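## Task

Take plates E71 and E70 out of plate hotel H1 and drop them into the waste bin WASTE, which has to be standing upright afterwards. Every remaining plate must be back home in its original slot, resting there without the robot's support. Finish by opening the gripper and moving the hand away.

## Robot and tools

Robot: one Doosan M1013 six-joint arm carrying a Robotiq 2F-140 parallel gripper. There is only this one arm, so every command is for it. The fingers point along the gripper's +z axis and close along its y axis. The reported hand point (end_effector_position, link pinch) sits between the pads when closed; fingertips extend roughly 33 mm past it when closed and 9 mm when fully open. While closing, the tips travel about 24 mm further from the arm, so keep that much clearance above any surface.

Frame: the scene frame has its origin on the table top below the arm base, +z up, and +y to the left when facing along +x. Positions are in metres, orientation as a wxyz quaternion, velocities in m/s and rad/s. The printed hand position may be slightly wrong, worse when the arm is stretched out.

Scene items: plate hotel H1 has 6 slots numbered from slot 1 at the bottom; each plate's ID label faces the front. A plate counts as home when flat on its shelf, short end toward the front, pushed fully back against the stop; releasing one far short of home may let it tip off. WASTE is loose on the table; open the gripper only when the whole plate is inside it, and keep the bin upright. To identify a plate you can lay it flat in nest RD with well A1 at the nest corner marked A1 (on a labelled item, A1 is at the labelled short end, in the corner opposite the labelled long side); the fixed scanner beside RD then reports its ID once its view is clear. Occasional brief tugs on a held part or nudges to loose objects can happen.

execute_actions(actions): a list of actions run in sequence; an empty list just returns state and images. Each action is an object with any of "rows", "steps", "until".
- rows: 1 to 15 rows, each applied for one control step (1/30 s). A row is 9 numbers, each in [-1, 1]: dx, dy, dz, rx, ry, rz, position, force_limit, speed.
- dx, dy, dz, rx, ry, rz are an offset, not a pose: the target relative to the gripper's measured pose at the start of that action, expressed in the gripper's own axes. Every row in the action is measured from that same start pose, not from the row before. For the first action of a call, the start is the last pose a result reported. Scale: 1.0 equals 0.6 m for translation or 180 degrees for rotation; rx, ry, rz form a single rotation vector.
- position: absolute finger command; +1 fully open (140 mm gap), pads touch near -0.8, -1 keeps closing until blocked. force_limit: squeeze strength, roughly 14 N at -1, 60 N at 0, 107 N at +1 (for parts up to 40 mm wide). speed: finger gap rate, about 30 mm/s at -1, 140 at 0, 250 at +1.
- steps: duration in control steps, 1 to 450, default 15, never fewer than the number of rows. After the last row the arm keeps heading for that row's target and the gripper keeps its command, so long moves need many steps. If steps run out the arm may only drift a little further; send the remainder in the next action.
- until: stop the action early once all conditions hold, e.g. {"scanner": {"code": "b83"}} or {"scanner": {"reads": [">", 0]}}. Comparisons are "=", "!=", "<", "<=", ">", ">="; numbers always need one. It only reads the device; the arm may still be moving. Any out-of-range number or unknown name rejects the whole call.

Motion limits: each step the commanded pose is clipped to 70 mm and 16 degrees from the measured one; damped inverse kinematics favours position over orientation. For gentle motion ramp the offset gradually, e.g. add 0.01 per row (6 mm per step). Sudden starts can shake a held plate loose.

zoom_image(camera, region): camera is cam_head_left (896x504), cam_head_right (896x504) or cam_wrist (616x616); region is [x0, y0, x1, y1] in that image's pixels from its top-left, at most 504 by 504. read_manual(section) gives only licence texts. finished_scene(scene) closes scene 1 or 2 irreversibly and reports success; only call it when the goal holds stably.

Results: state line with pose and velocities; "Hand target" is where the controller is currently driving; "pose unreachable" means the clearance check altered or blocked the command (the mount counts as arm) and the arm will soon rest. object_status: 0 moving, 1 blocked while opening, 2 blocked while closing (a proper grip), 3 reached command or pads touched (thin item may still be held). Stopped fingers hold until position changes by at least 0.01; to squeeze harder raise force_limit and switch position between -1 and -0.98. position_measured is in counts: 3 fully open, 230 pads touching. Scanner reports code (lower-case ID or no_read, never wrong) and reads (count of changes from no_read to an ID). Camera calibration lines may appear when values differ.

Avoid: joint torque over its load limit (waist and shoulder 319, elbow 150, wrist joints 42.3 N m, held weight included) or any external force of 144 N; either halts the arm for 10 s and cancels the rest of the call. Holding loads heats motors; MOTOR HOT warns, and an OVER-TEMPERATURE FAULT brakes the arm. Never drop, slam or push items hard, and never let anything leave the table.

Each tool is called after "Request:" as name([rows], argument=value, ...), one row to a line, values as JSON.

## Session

Request:
execute_actions(actions=[])

Scene clock: 0.00 s.
end_effector_position=(+0.4337, +0.5778, +0.2393) position_measured=3 object_status=3 end_effector_quat_wxyz=(-0.022, +0.539, +0.564, -0.625) end_effector_velocity=(-0.001, +0.001, -0.001) end_effector_angular_velocity=(+0.000, +0.001, +0.001)
Joint positions: [0.825 1.027 0.964 0.118 2.488 0.823]
Joint velocities: [ 0.001  0.001 -0.     0.001 -0.    -0.   ]
Hand target: +0.434, +0.578, +0.239; -0.022, +0.539, +0.564, -0.625
scanner: code=no_read reads=0
camera_calibration (this result's frames):
cam_wrist: T_world_to_cam=[[0.63066, -0.214967, -0.745692, 0.00608636], [0.65201, -0.374356, 0.659348, -0.216838], [-0.420892, -0.902024, -0.0959307, 0.907461], [0, 0, 0, 1]] pos_world=[0.519485, 0.738685, 0.234564]

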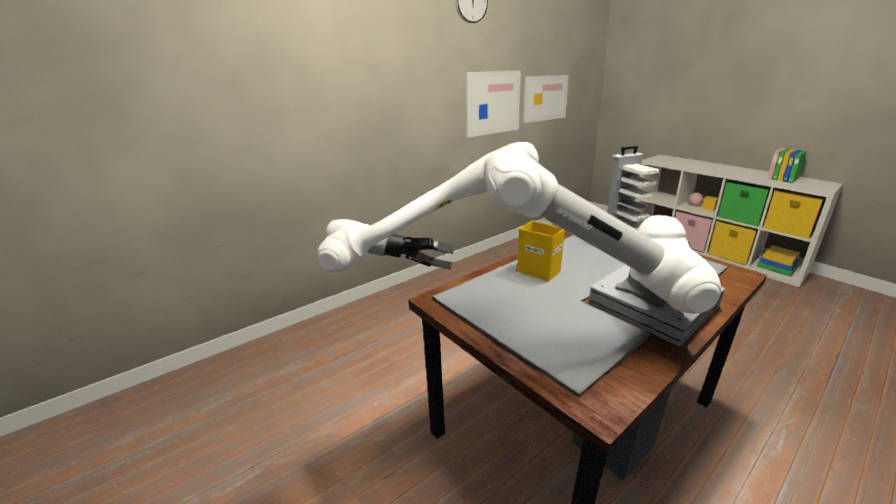

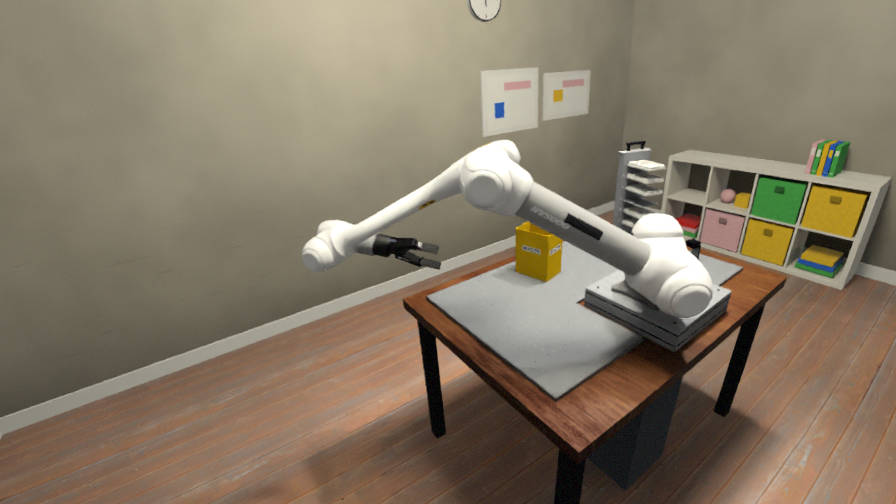

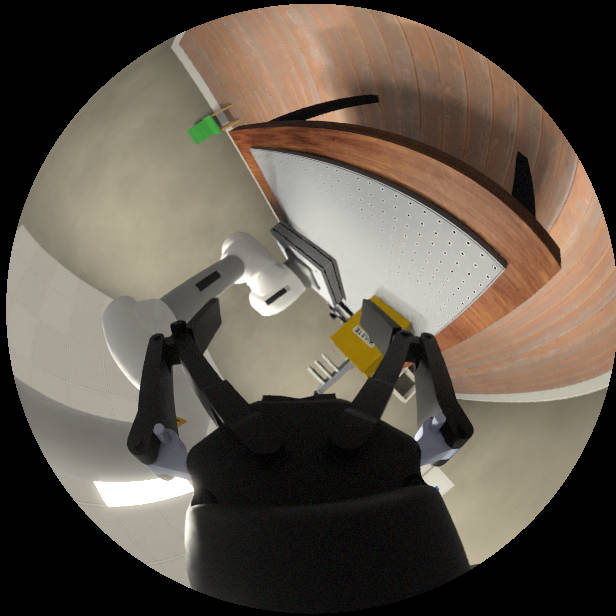

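Request:
execute_actions([
  {"rows":[[-0.587,-0.04,0.277,-0.017,0.473,0.427,1,0,0]],"steps":70},
  {"rows":[[-0.23,0.6,-0.05,0,0,0,1,0,0]],"steps":40},
  {"rows":[[-0.38,0.5,0,0,0,0,1,0,0]],"steps":40},
])

Scene clock: 10.33 s.
end_effector_position=(+0.0851, -0.4101, +0.4767) position_measured=3 object_status=3 end_effector_quat_wxyz=(-0.001, +1.000, -0.000, -0.000) end_effector_velocity=(+0.000, -0.000, -0.001) end_effector_angular_velocity=(+0.002, +0.001, +0.002)
Joint positions: [-1.467 -0.207  1.842 -0.     1.526  0.122]
Joint velocities: [ 0.001  0.002 -0.    -0.001  0.001 -0.001]
Hand target: +0.085, -0.410, +0.477; -0.001, +1.000, -0.000, -0.000
Off the commanded pose: 0.001 m, 0 deg.
scanner: code=no_read reads=0
camera_calibration (this result's frames):
cam_wrist: T_world_to_cam=[[0.0832017, -0.988088, 0.129457, -0.497056], [-0.938231, -0.0338882, 0.344346, -0.0907865], [-0.335857, -0.150111, -0.929875, 0.591056], [0, 0, 0, 1]] pos_world=[0.154688, -0.405488, 0.645218]

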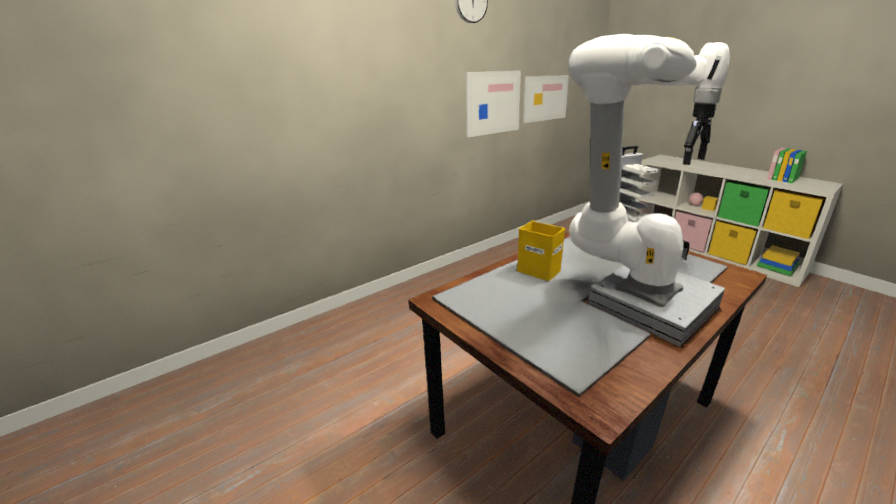

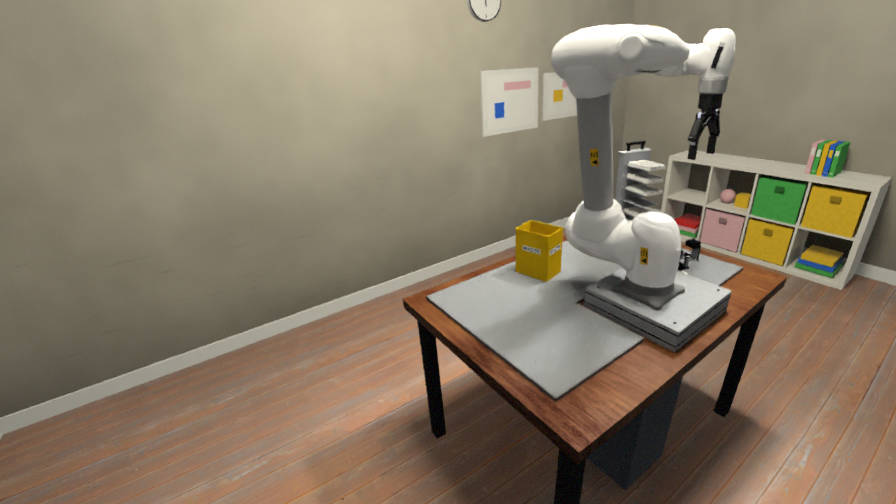

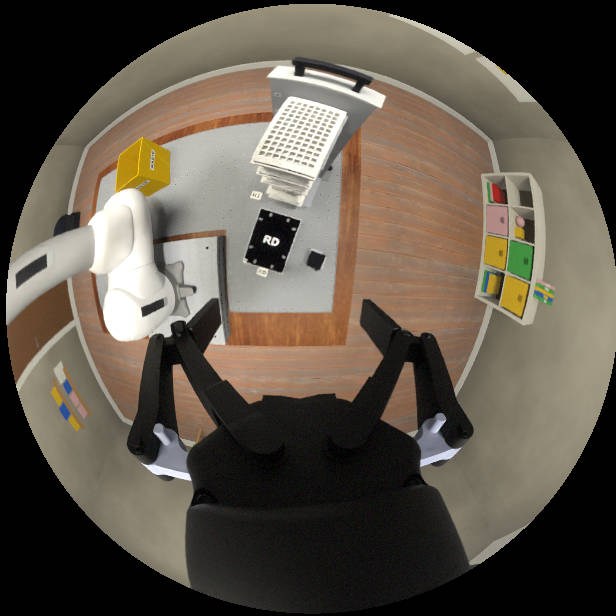

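Request:
execute_actions([
  {"rows":[[0.1,-0.03,0.28,0,0.5,0,1,0,0]],"steps":55},
  {"rows":[[0,-0.05,0.05,-0.08,0,0,1,0,0]],"steps":20},
])

Request:
zoom_image(camera="cam_wrist", region=[190, 140, 400, 400])

Scene clock: 18.20 s.
end_effector_position=(+0.1755, -0.3622, +0.3093) position_measured=3 object_status=3 end_effector_quat_wxyz=(+0.088, +0.701, -0.089, +0.702) end_effector_velocity=(+0.000, +0.000, +0.000) end_effector_angular_velocity=(-0.001, +0.001, -0.000)
Joint positions: [-2.173  0.229  2.591  1.251  1.67  -1.249]
Joint velocities: [ 0.    -0.001  0.     0.    -0.    -0.   ]
Hand target: +0.176, -0.362, +0.309; +0.088, +0.701, -0.089, +0.702
Off the commanded pose: 0.000 m, 0 deg.
scanner: code=no_read reads=0
camera_calibration (this result's frames):
cam_wrist: T_world_to_cam=[[-0.372219, -0.924554, 0.0815587, -0.317904], [-0.340302, 0.0541918, -0.938753, 0.377097], [0.863509, -0.377177, -0.334799, -0.00387314], [0, 0, 0, 1]] pos_world=[0.0133412, -0.315816, 0.378633]

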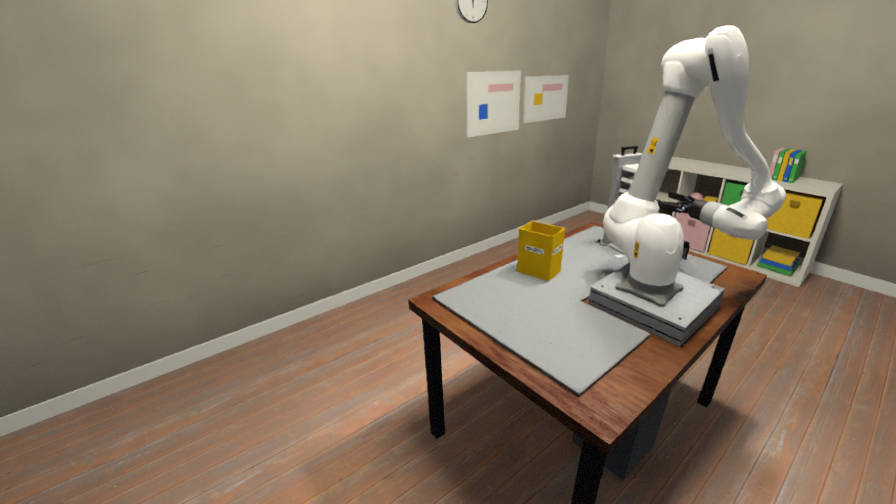

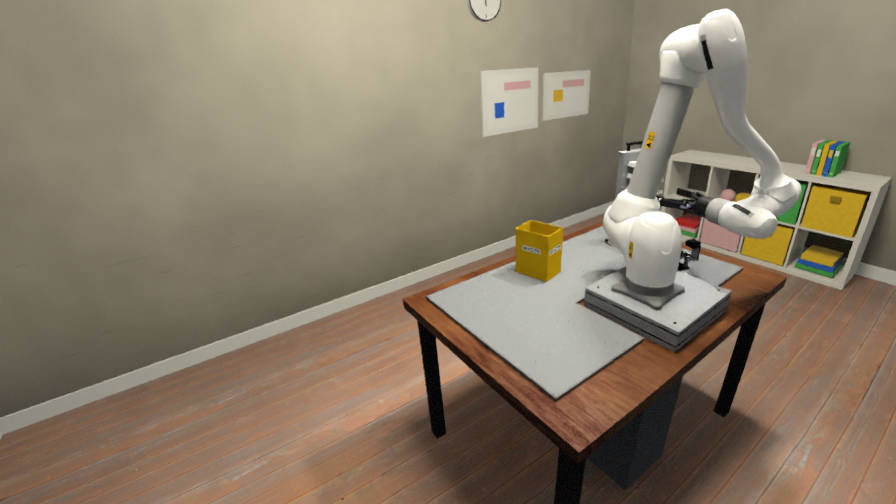

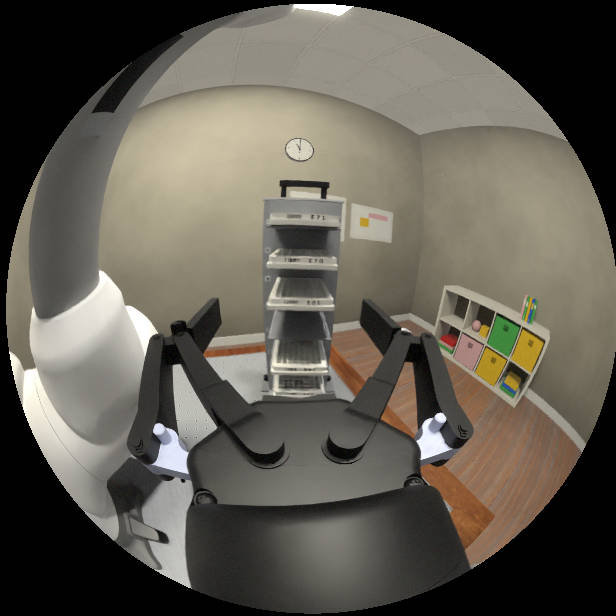

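Region (190, 140, 400, 400) of cam_wrist's 616x616 image, scaled by 1.938, with more detail than that image has; it fills the left 407 columns of this view, and the rest is white.

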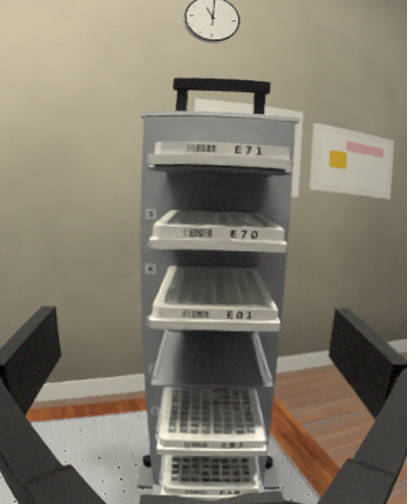

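Request:
execute_actions([
  {"rows":[[0.165,0.022,0,-0.01,0,0,0.6,0,0]],"steps":20},
  {"rows":[[0,0,0.04,0,0,0,0.6,0,0],[0,0,0.1,0,0,0,0.6,0,0]],"steps":18},
])

Request:
zoom_image(camera="cam_wrist", region=[160, 200, 420, 400])

Request:
zoom_image(camera="cam_head_left", region=[590, 130, 730, 230])

Scene clock: 26.30 s.
end_effector_position=(+0.2298, -0.3916, +0.4081) position_measured=53 object_status=3 end_effector_quat_wxyz=(+0.099, +0.700, -0.100, +0.701) end_effector_velocity=(+0.000, -0.000, -0.000) end_effector_angular_velocity=(+0.002, -0.001, +0.001)
Joint positions: [-1.982 -0.03   2.53   1.478  1.633 -0.915]
Joint velocities: [ 0.001  0.002 -0.     0.001  0.     0.001]
Hand target: +0.230, -0.392, +0.408; +0.099, +0.700, -0.100, +0.701
Off the commanded pose: 0.000 m, 0 deg.
scanner: code=no_read reads=0
camera_calibration (this result's frames):
cam_wrist: T_world_to_cam=[[-0.400731, -0.912566, 0.0814807, -0.321641], [-0.338605, 0.0648768, -0.938689, 0.493684], [0.851329, -0.403751, -0.334997, -0.036324], [0, 0, 0, 1]] pos_world=[0.0691961, -0.340213, 0.477455]

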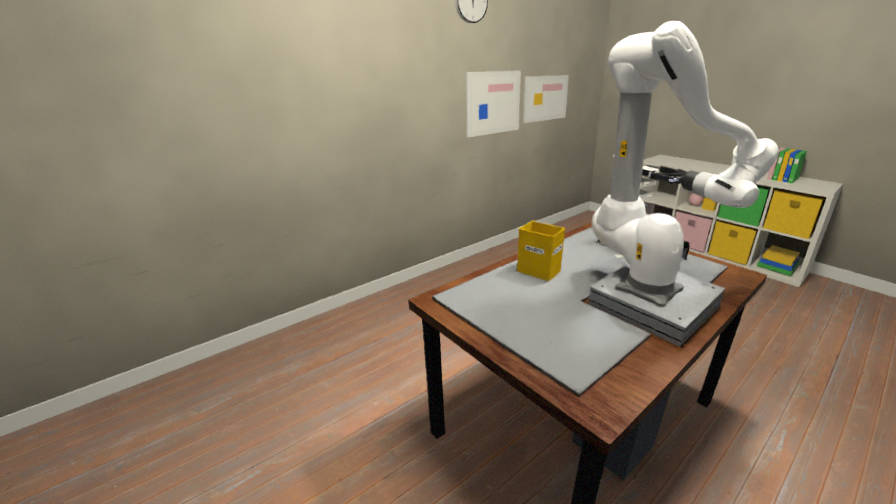

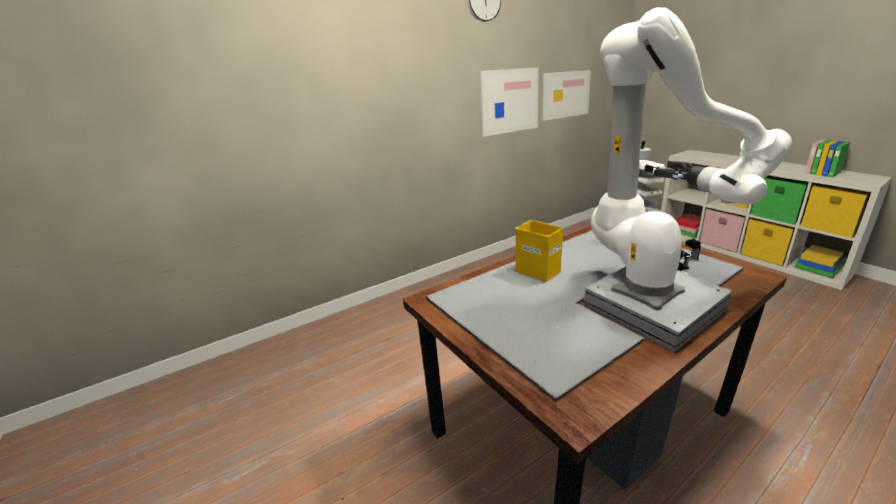

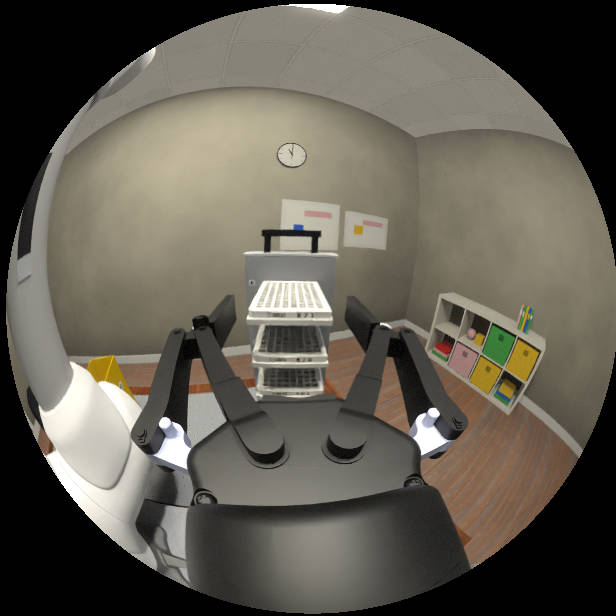

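Region (160, 200, 420, 400) of cam_wrist's 616x616 image, scaled by 1.938, with more detail than that image has; it fills the top 388 rows of this view, and the rest is white.

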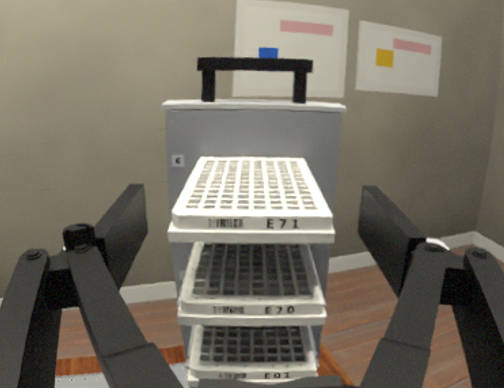

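Region (590, 130, 730, 230) of cam_head_left's 896x504 image, scaled by 3.600, with more detail than that image has; it fills the top 360 rows of this view, and the rest is white.

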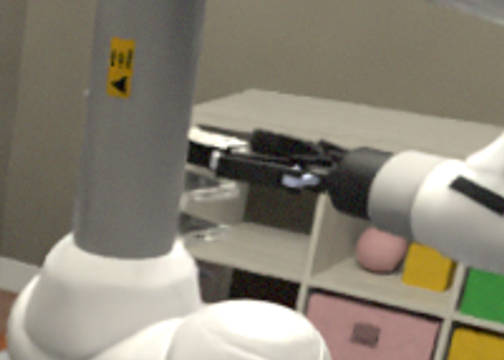

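Request:
execute_actions([
  {"rows":[[0,0,0.03,0,0,0,0.6,0,0],[0,0,0.06,0,0,0,0.6,0,0],[0,0,0.088,0,0,0,0.6,0,0]],"steps":18},
  {"rows":[[0,0,0,0,0,0,-1,0,-0.5]],"steps":20},
  {"rows":[[0.005,0,0,0,0,0,-1,0,0],[0.01,0,-0.01,0,0,0,-1,0,0],[0.015,0,-0.02,0,0,0,-1,0,0],[0.015,0,-0.04,0,0,0,-1,0,0]],"steps":15},
])

Scene clock: 32.17 s.
end_effector_position=(+0.2575, -0.3997, +0.4171) position_measured=103 object_status=2 end_effector_quat_wxyz=(+0.099, +0.700, -0.100, +0.701) end_effector_velocity=(-0.000, +0.000, +0.000) end_effector_angular_velocity=(-0.000, -0.000, -0.000)
Joint positions: [-1.891 -0.047  2.52   1.551  1.579 -0.885]
Joint velocities: [-0.001 -0.001  0.    -0.     0.    -0.   ]
Hand target: +0.257, -0.400, +0.417; +0.099, +0.700, -0.100, +0.701
Off the commanded pose: 0.000 m, 0 deg.
scanner: code=no_read reads=0
camera_calibration (this result's frames):
cam_wrist: T_world_to_cam=[[-0.400732, -0.91256, 0.0815388, -0.318659], [-0.338575, 0.0648035, -0.938705, 0.511999], [0.851341, -0.403776, -0.334939, -0.0601079], [0, 0, 0, 1]] pos_world=[0.0968257, -0.348245, 0.486467]

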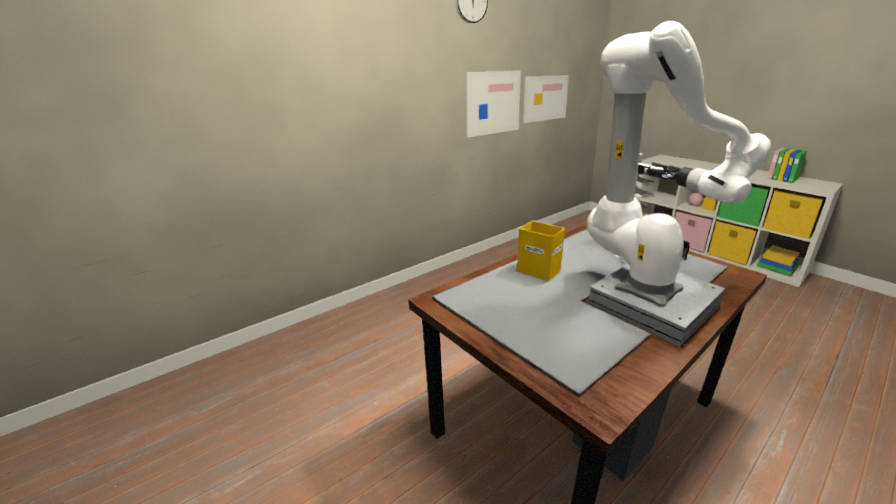

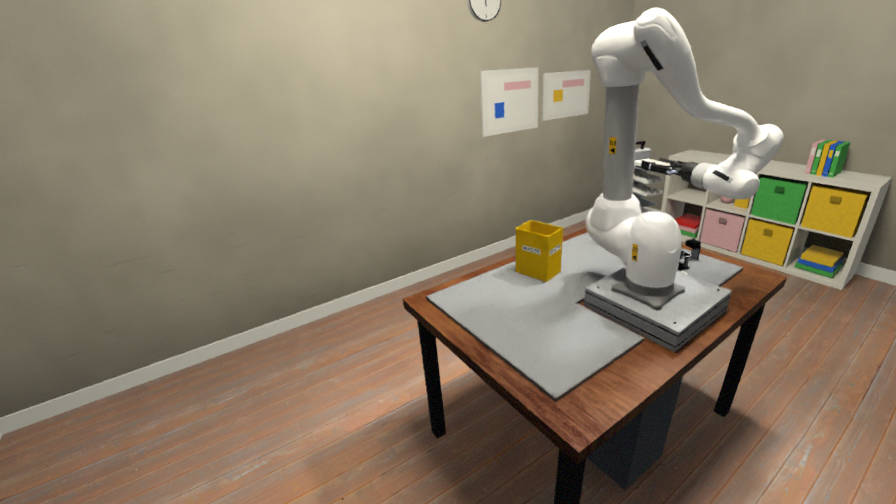

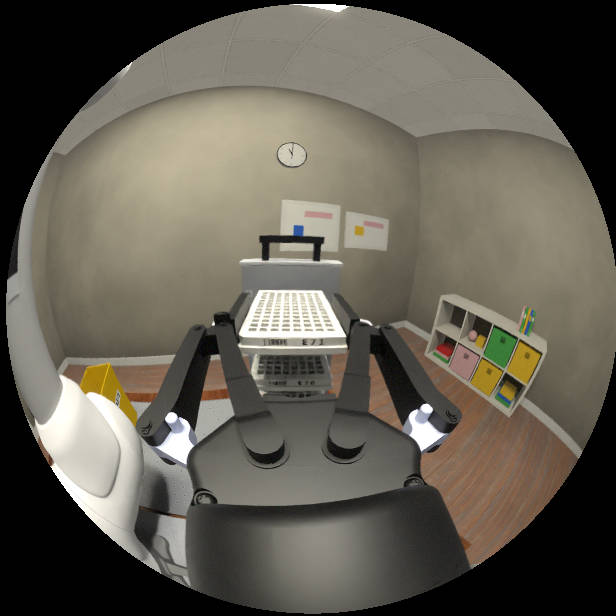

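Request:
execute_actions([
  {"rows":[[0.005,0,-0.02,0,0,0,-1,0,0],[0.01,0,-0.04,0,0,0,-1,0,0],[0.02,0,-0.07,0,0,0,-1,0,0],[0.03,0,-0.1,0,0,0,-1,0,0],[0.04,0,-0.14,0,0,0,-1,0,0],[0.05,0,-0.2,0,0,0,-1,0,0]],"steps":24},
  {"rows":[[0.03,0.02,0,0,-0.03,0,-1,0,0],[0.06,0.05,0,0,-0.08,0,-1,0,0],[0.12,0.1,0,0,-0.5,0,-1,0,0]],"steps":55},
  {"rows":[[0.177,-0.613,0,0,0,0,-1,0,0]],"steps":40},
  {"rows":[[0.057,-0.372,0.13,0,0,0.41,-1,0,0]],"steps":40},
])

Scene clock: 45.03 s.
end_effector_position=(+0.4238, +0.1036, +0.4414) position_measured=103 object_status=2 end_effector_quat_wxyz=(-0.000, +0.707, -0.707, -0.001) end_effector_velocity=(-0.000, +0.001, -0.000) end_effector_angular_velocity=(+0.001, +0.001, +0.001)
Joint positions: [ 0.114 -0.197  1.883  0.018  1.456  3.272]
Joint velocities: [ 0.001  0.001 -0.     0.001  0.     0.   ]
Hand target: +0.424, +0.104, +0.441; -0.000, +0.707, -0.707, -0.001
Off the commanded pose: 0.001 m, 0 deg.
scanner: code=no_read reads=0
camera_calibration (this result's frames):
cam_wrist: T_world_to_cam=[[-0.98767, -0.0831187, 0.132664, 0.345512], [-0.0325822, 0.937994, 0.345116, -0.228367], [-0.153124, 0.336538, -0.929137, 0.620916], [0, 0, 0, 1]] pos_world=[0.428888, 0.0339636, 0.609892]

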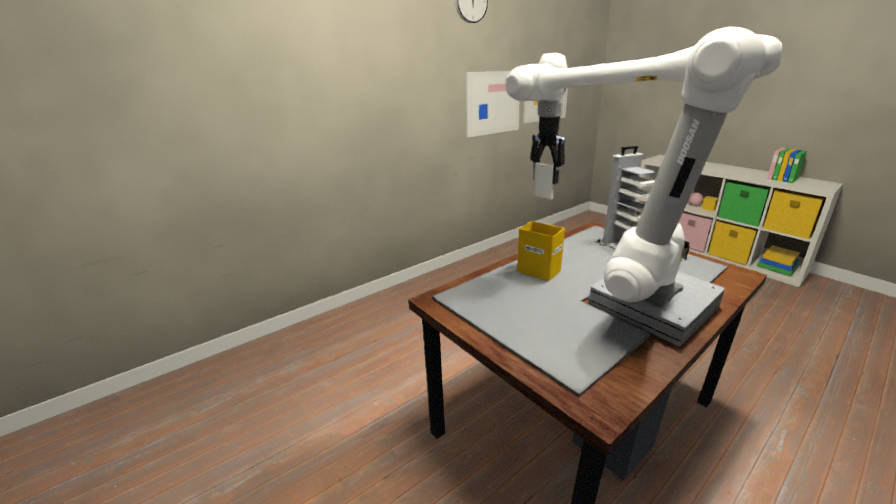

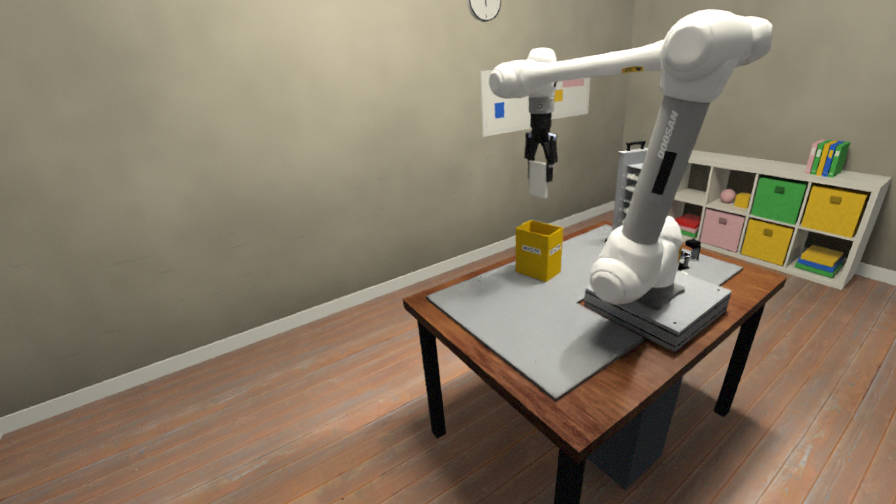

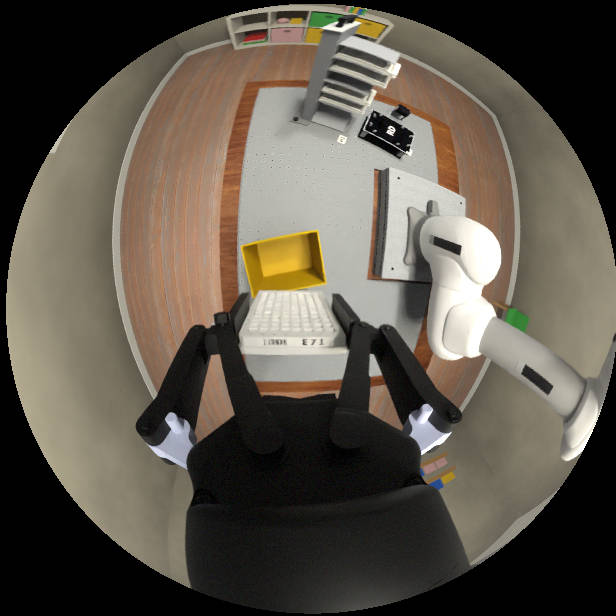

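Request:
execute_actions([
  {"rows":[[0.03,-0.015,0.04,0,0,-0.04,-1,0,0],[0.046,-0.022,0.08,0,0,-0.06,-1,0,0],[0.046,-0.022,0.24,0,0,-0.06,-1,0,0]],"steps":28},
])

Scene clock: 49.87 s.
end_effector_position=(+0.4371, +0.0763, +0.2974) position_measured=103 object_status=2 end_effector_quat_wxyz=(-0.000, +0.770, -0.637, -0.001) end_effector_velocity=(+0.000, -0.000, +0.000) end_effector_angular_velocity=(-0.000, -0.001, +0.001)
Joint positions: [ 0.055 -0.118  2.087  0.02   1.175  3.018]
Joint velocities: [ 0.    -0.    -0.    -0.    -0.    -0.001]
Hand target: +0.437, +0.076, +0.297; -0.000, +0.770, -0.637, -0.001
Off the commanded pose: 0.000 m, 0 deg.
scanner: code=no_read reads=0
camera_calibration (this result's frames):
cam_wrist: T_world_to_cam=[[-0.954606, -0.266807, 0.132445, 0.375116], [-0.20787, 0.915166, 0.345342, -0.0743064], [-0.213349, 0.302134, -0.929084, 0.527287], [0, 0, 0, 1]] pos_world=[0.455138, 0.00877536, 0.465872]

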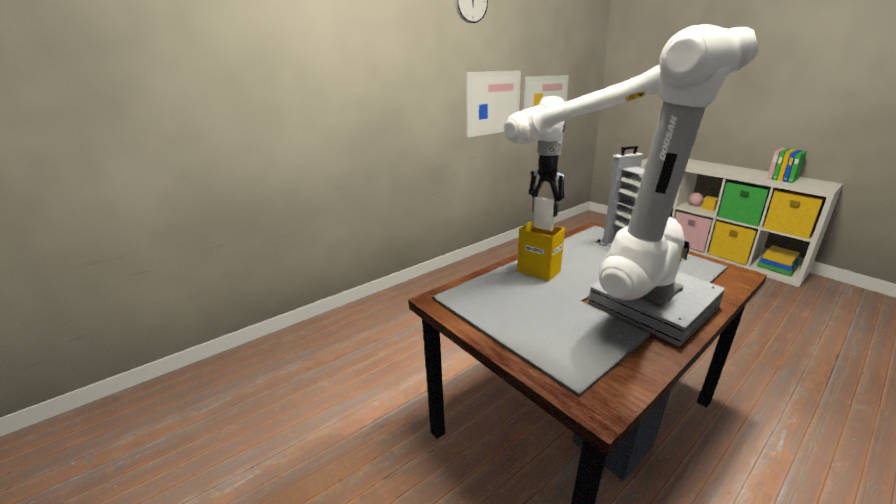

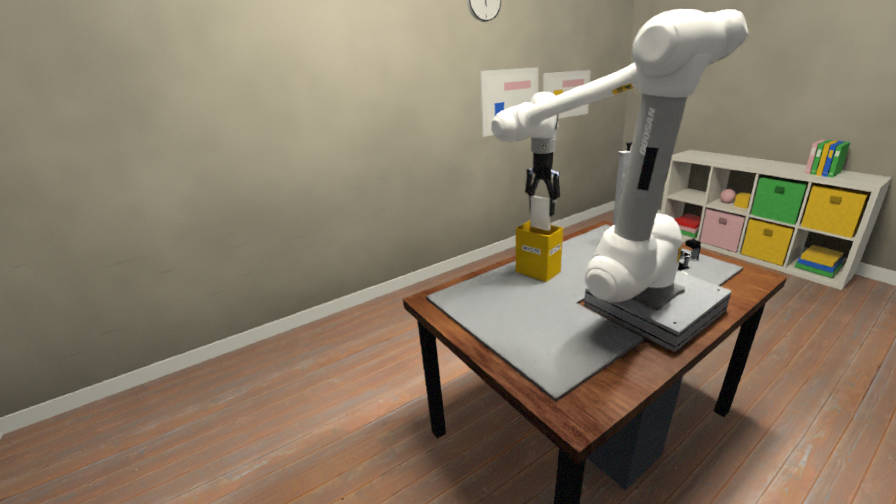

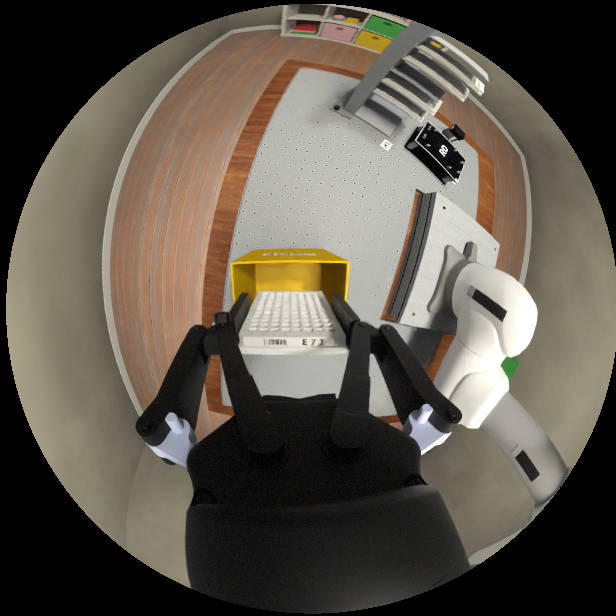

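Request:
execute_actions([
  {"rows":[[-0.008,0,0.03,0,0,0,-1,0,0],[-0.008,0,0.07,0,0,0,-1,0,0],[-0.008,0,0.11,0,0,0,-1,0,0],[-0.008,0,0.15,0,0,0,-1,0,0],[-0.008,0,0.185,0,0,0,-1,0,0],[-0.008,0,0.212,0,0,0,-1,0,0]],"steps":25},
  {"rows":[[0,0,0,0,0,0,0.28,0,0]],"steps":12},
  {"rows":[[0,0,-0.05,0,0,0,0.28,0,0],[0,0,-0.1,0,0,0,0.28,0,0],[0,0,-0.35,0,0,0,0.28,0,0]],"steps":22},
  {"rows":[[0.262,0.23,-0.2,0,0,-0.35,0.6,0,0]],"steps":35},
  {"rows":[[-0.177,0.613,0,0,0,0,0.6,0,0]],"steps":38},
  {"rows":[[0,0,0.02,0,0.08,0,0.6,0,0],[0,0,0.05,0,0.16,0,0.6,0,0],[0.1,-0.1,0.242,0,0.5,0,0.6,0,0]],"steps":55},
])

Request:
zoom_image(camera="cam_wrist", region=[160, 200, 420, 400])

Scene clock: 62.87 s.
end_effector_position=(+0.2011, -0.3814, +0.3549) position_measured=53 object_status=3 end_effector_quat_wxyz=(+0.099, +0.700, -0.100, +0.701) end_effector_velocity=(-0.000, -0.000, -0.001) end_effector_angular_velocity=(+0.003, -0.001, +0.000)
Joint positions: [-2.079  0.099  2.572  1.381  1.66  -1.092]
Joint velocities: [ 0.     0.002  0.    -0.    -0.001  0.001]
Hand target: +0.201, -0.381, +0.355; +0.099, +0.700, -0.100, +0.701
Off the commanded pose: 0.001 m, 0 deg.
scanner: code=no_read reads=0
camera_calibration (this result's frames):
cam_wrist: T_world_to_cam=[[-0.401064, -0.912395, 0.0817536, -0.319431], [-0.338323, 0.0645972, -0.93881, 0.433228], [0.851284, -0.404182, -0.334592, -0.0258921], [0, 0, 0, 1]] pos_world=[0.0405004, -0.329898, 0.424171]

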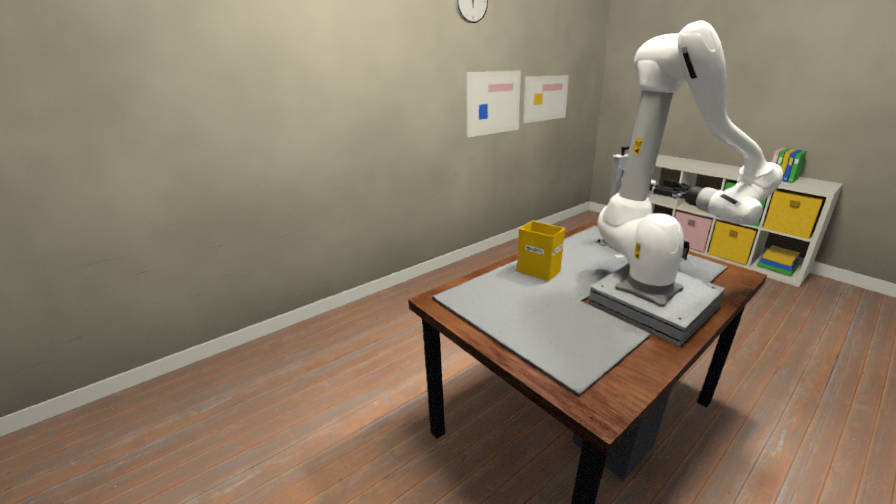

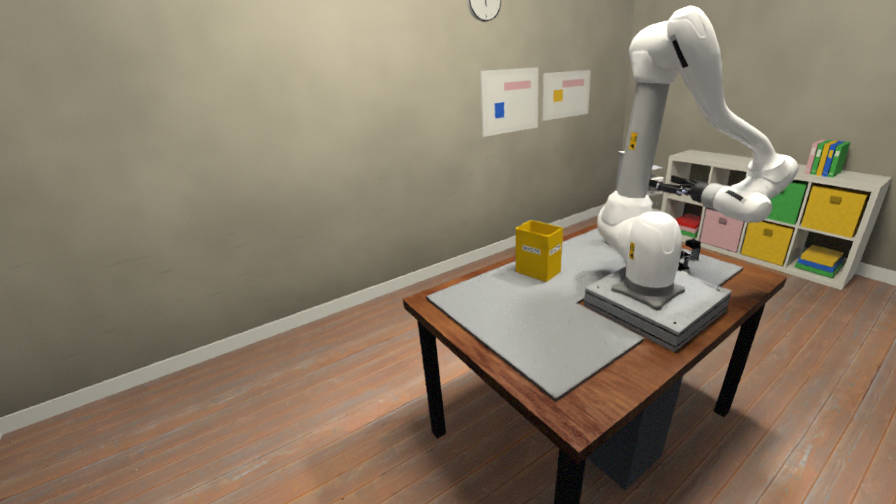

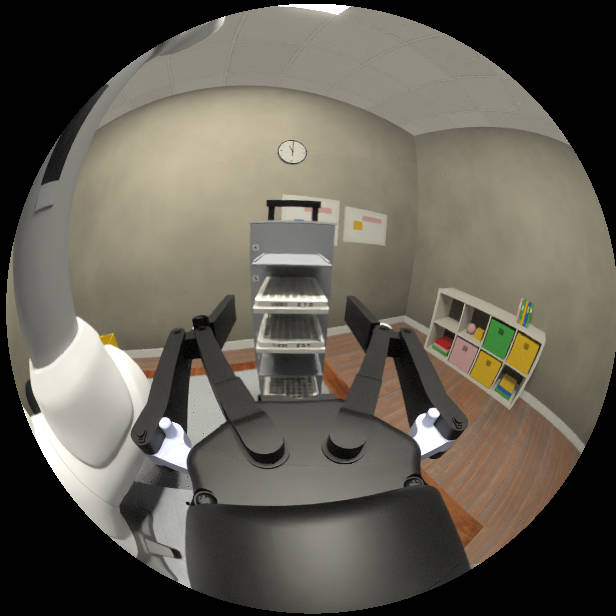

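Region (160, 200, 420, 400) of cam_wrist's 616x616 image, scaled by 1.938, with more detail than that image has; it fills the top 388 rows of this view, and the rest is white.

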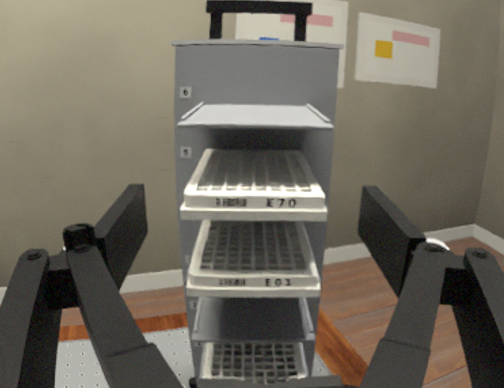

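Request:
execute_actions([
  {"rows":[[0.002,0.003,0.03,0,0,0,0.6,0,0],[0.002,0.003,0.06,0,0,0,0.6,0,0],[0.002,0.003,0.09,0,0,0,0.6,0,0],[0.002,0.003,0.115,0,0,0,0.6,0,0],[0.002,0.003,0.138,0,0,0,0.6,0,0]],"steps":20},
  {"rows":[[0,0,0,0,0,0,-1,0,-0.5]],"steps":20},
  {"rows":[[0.005,0,0,0,0,0,-1,0,0],[0.01,0,-0.01,0,0,0,-1,0,0],[0.012,0,-0.02,0,0,0,-1,0,0],[0.012,0,-0.04,0,0,0,-1,0,0]],"steps":14},
])

Scene clock: 68.07 s.
end_effector_position=(+0.2571, -0.3995, +0.3633) position_measured=104 object_status=2 end_effector_quat_wxyz=(+0.099, +0.700, -0.099, +0.701) end_effector_velocity=(-0.000, -0.000, -0.001) end_effector_angular_velocity=(+0.002, -0.001, +0.001)
Joint positions: [-1.893  0.08   2.564  1.548  1.577 -1.057]
Joint velocities: [-0.     0.003  0.    -0.001  0.001 -0.001]
Hand target: +0.257, -0.399, +0.363; +0.099, +0.700, -0.100, +0.701
Off the commanded pose: 0.000 m, 0 deg.
scanner: code=no_read reads=0
camera_calibration (this result's frames):
cam_wrist: T_world_to_cam=[[-0.401022, -0.912411, 0.0817832, -0.314214], [-0.338286, 0.0645317, -0.938828, 0.461186], [0.851319, -0.404157, -0.334534, -0.078006], [0, 0, 0, 1]] pos_world=[0.0964138, -0.34798, 0.432576]

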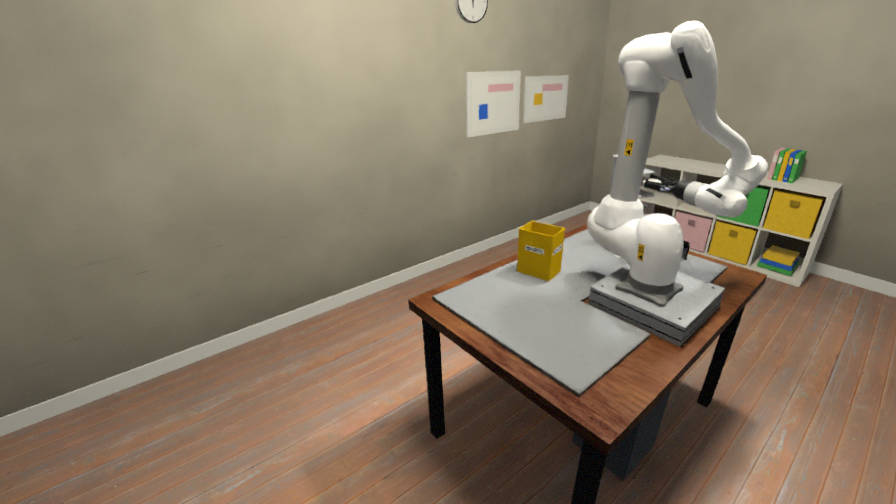

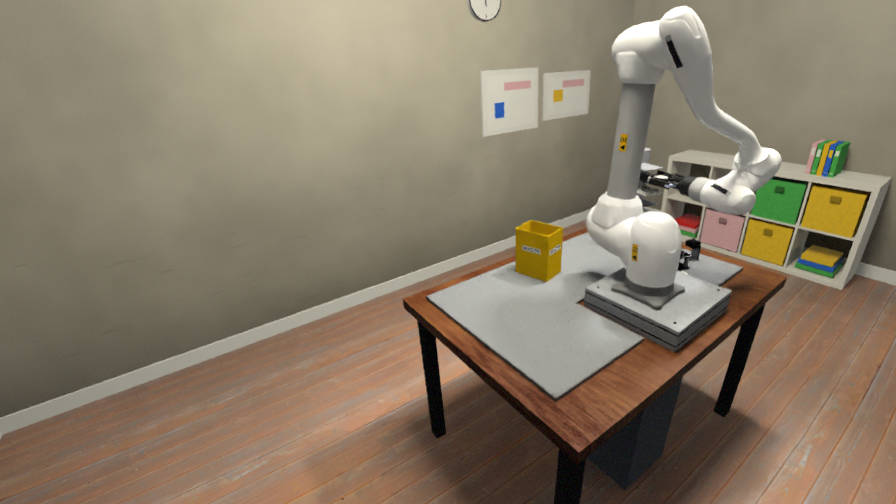

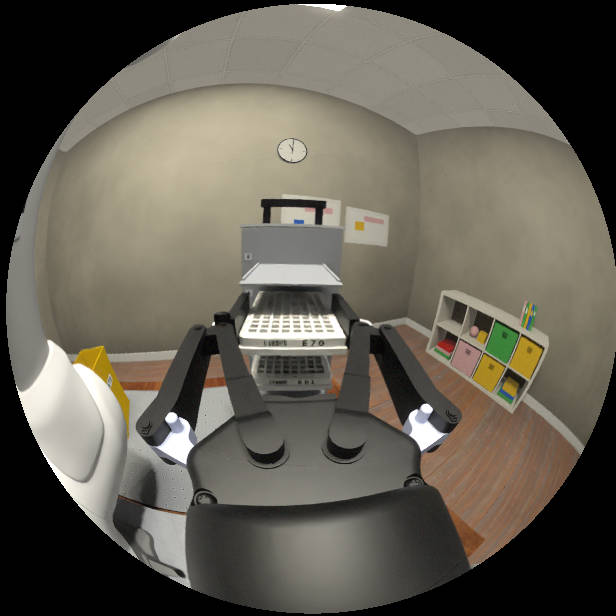

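Request:
execute_actions([
  {"rows":[[0,0,-0.02,0,0,0,-1,0,0],[0,0,-0.04,0,0,0,-1,0,0],[0,0,-0.07,0,0,0,-1,0,0],[0,0,-0.1,0,0,0,-1,0,0],[0,0,-0.14,0,0,0,-1,0,0],[0,0,-0.208,0,0,0,-1,0,0]],"steps":25},
  {"rows":[[0.03,0.02,0,0,-0.03,0,-1,0,0],[0.06,0.05,0,0,-0.08,0,-1,0,0],[0.26,0.1,0,0,-0.5,0,-1,0,0]],"steps":55},
  {"rows":[[0.177,-0.613,0,0,0,0,-1,0,0]],"steps":40},
  {"rows":[[0.087,-0.352,0.1,0,0,0.3,-1,0,0],[0.087,-0.352,0.3,0,0,0.35,-1,0,0]],"steps":40},
])

Scene clock: 77.33 s.
end_effector_position=(+0.4328, +0.0888, +0.3394) position_measured=104 object_status=2 end_effector_quat_wxyz=(+0.000, +0.770, -0.638, -0.001) end_effector_velocity=(-0.000, +0.000, +0.000) end_effector_angular_velocity=(-0.000, -0.001, +0.002)
Joint positions: [ 0.082 -0.149  2.032  0.019  1.26   3.048]
Joint velocities: [ 0.001 -0.001  0.    -0.    -0.    -0.001]
Hand target: +0.433, +0.089, +0.339; +0.000, +0.770, -0.638, -0.001
Off the commanded pose: 0.001 m, 0 deg.
scanner: code=no_read reads=0
camera_calibration (this result's frames):
cam_wrist: T_world_to_cam=[[-0.954648, -0.266656, 0.132446, 0.368839], [-0.207814, 0.915325, 0.344955, -0.101013], [-0.213215, 0.301786, -0.929228, 0.561584], [0, 0, 0, 1]] pos_world=[0.450858, 0.0213344, 0.507833]

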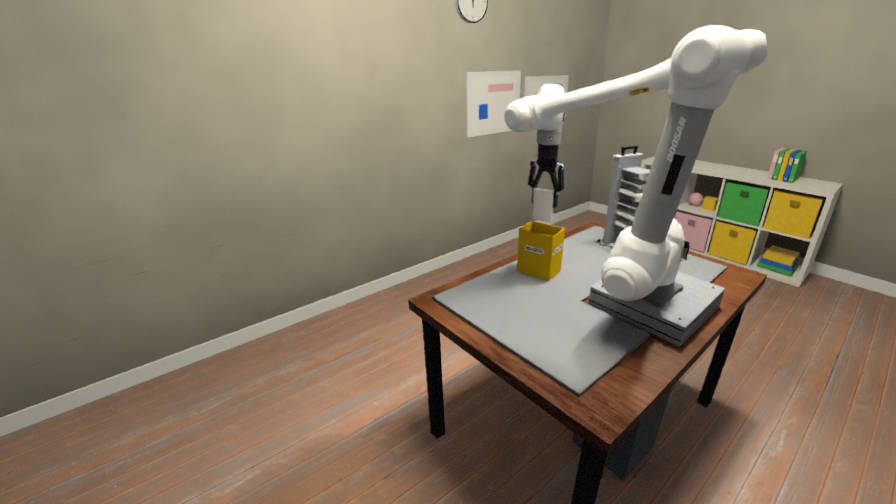

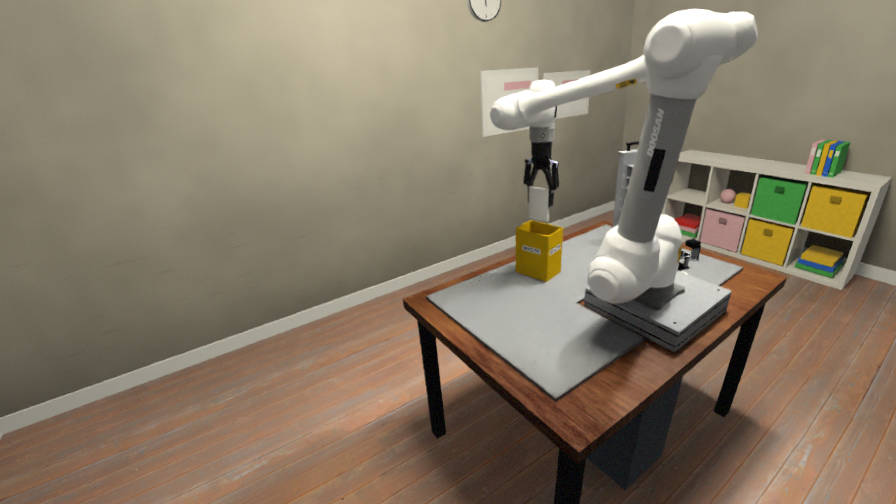

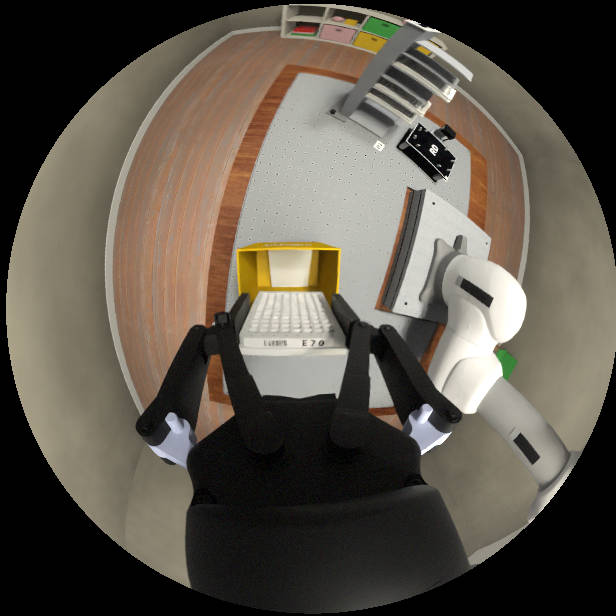

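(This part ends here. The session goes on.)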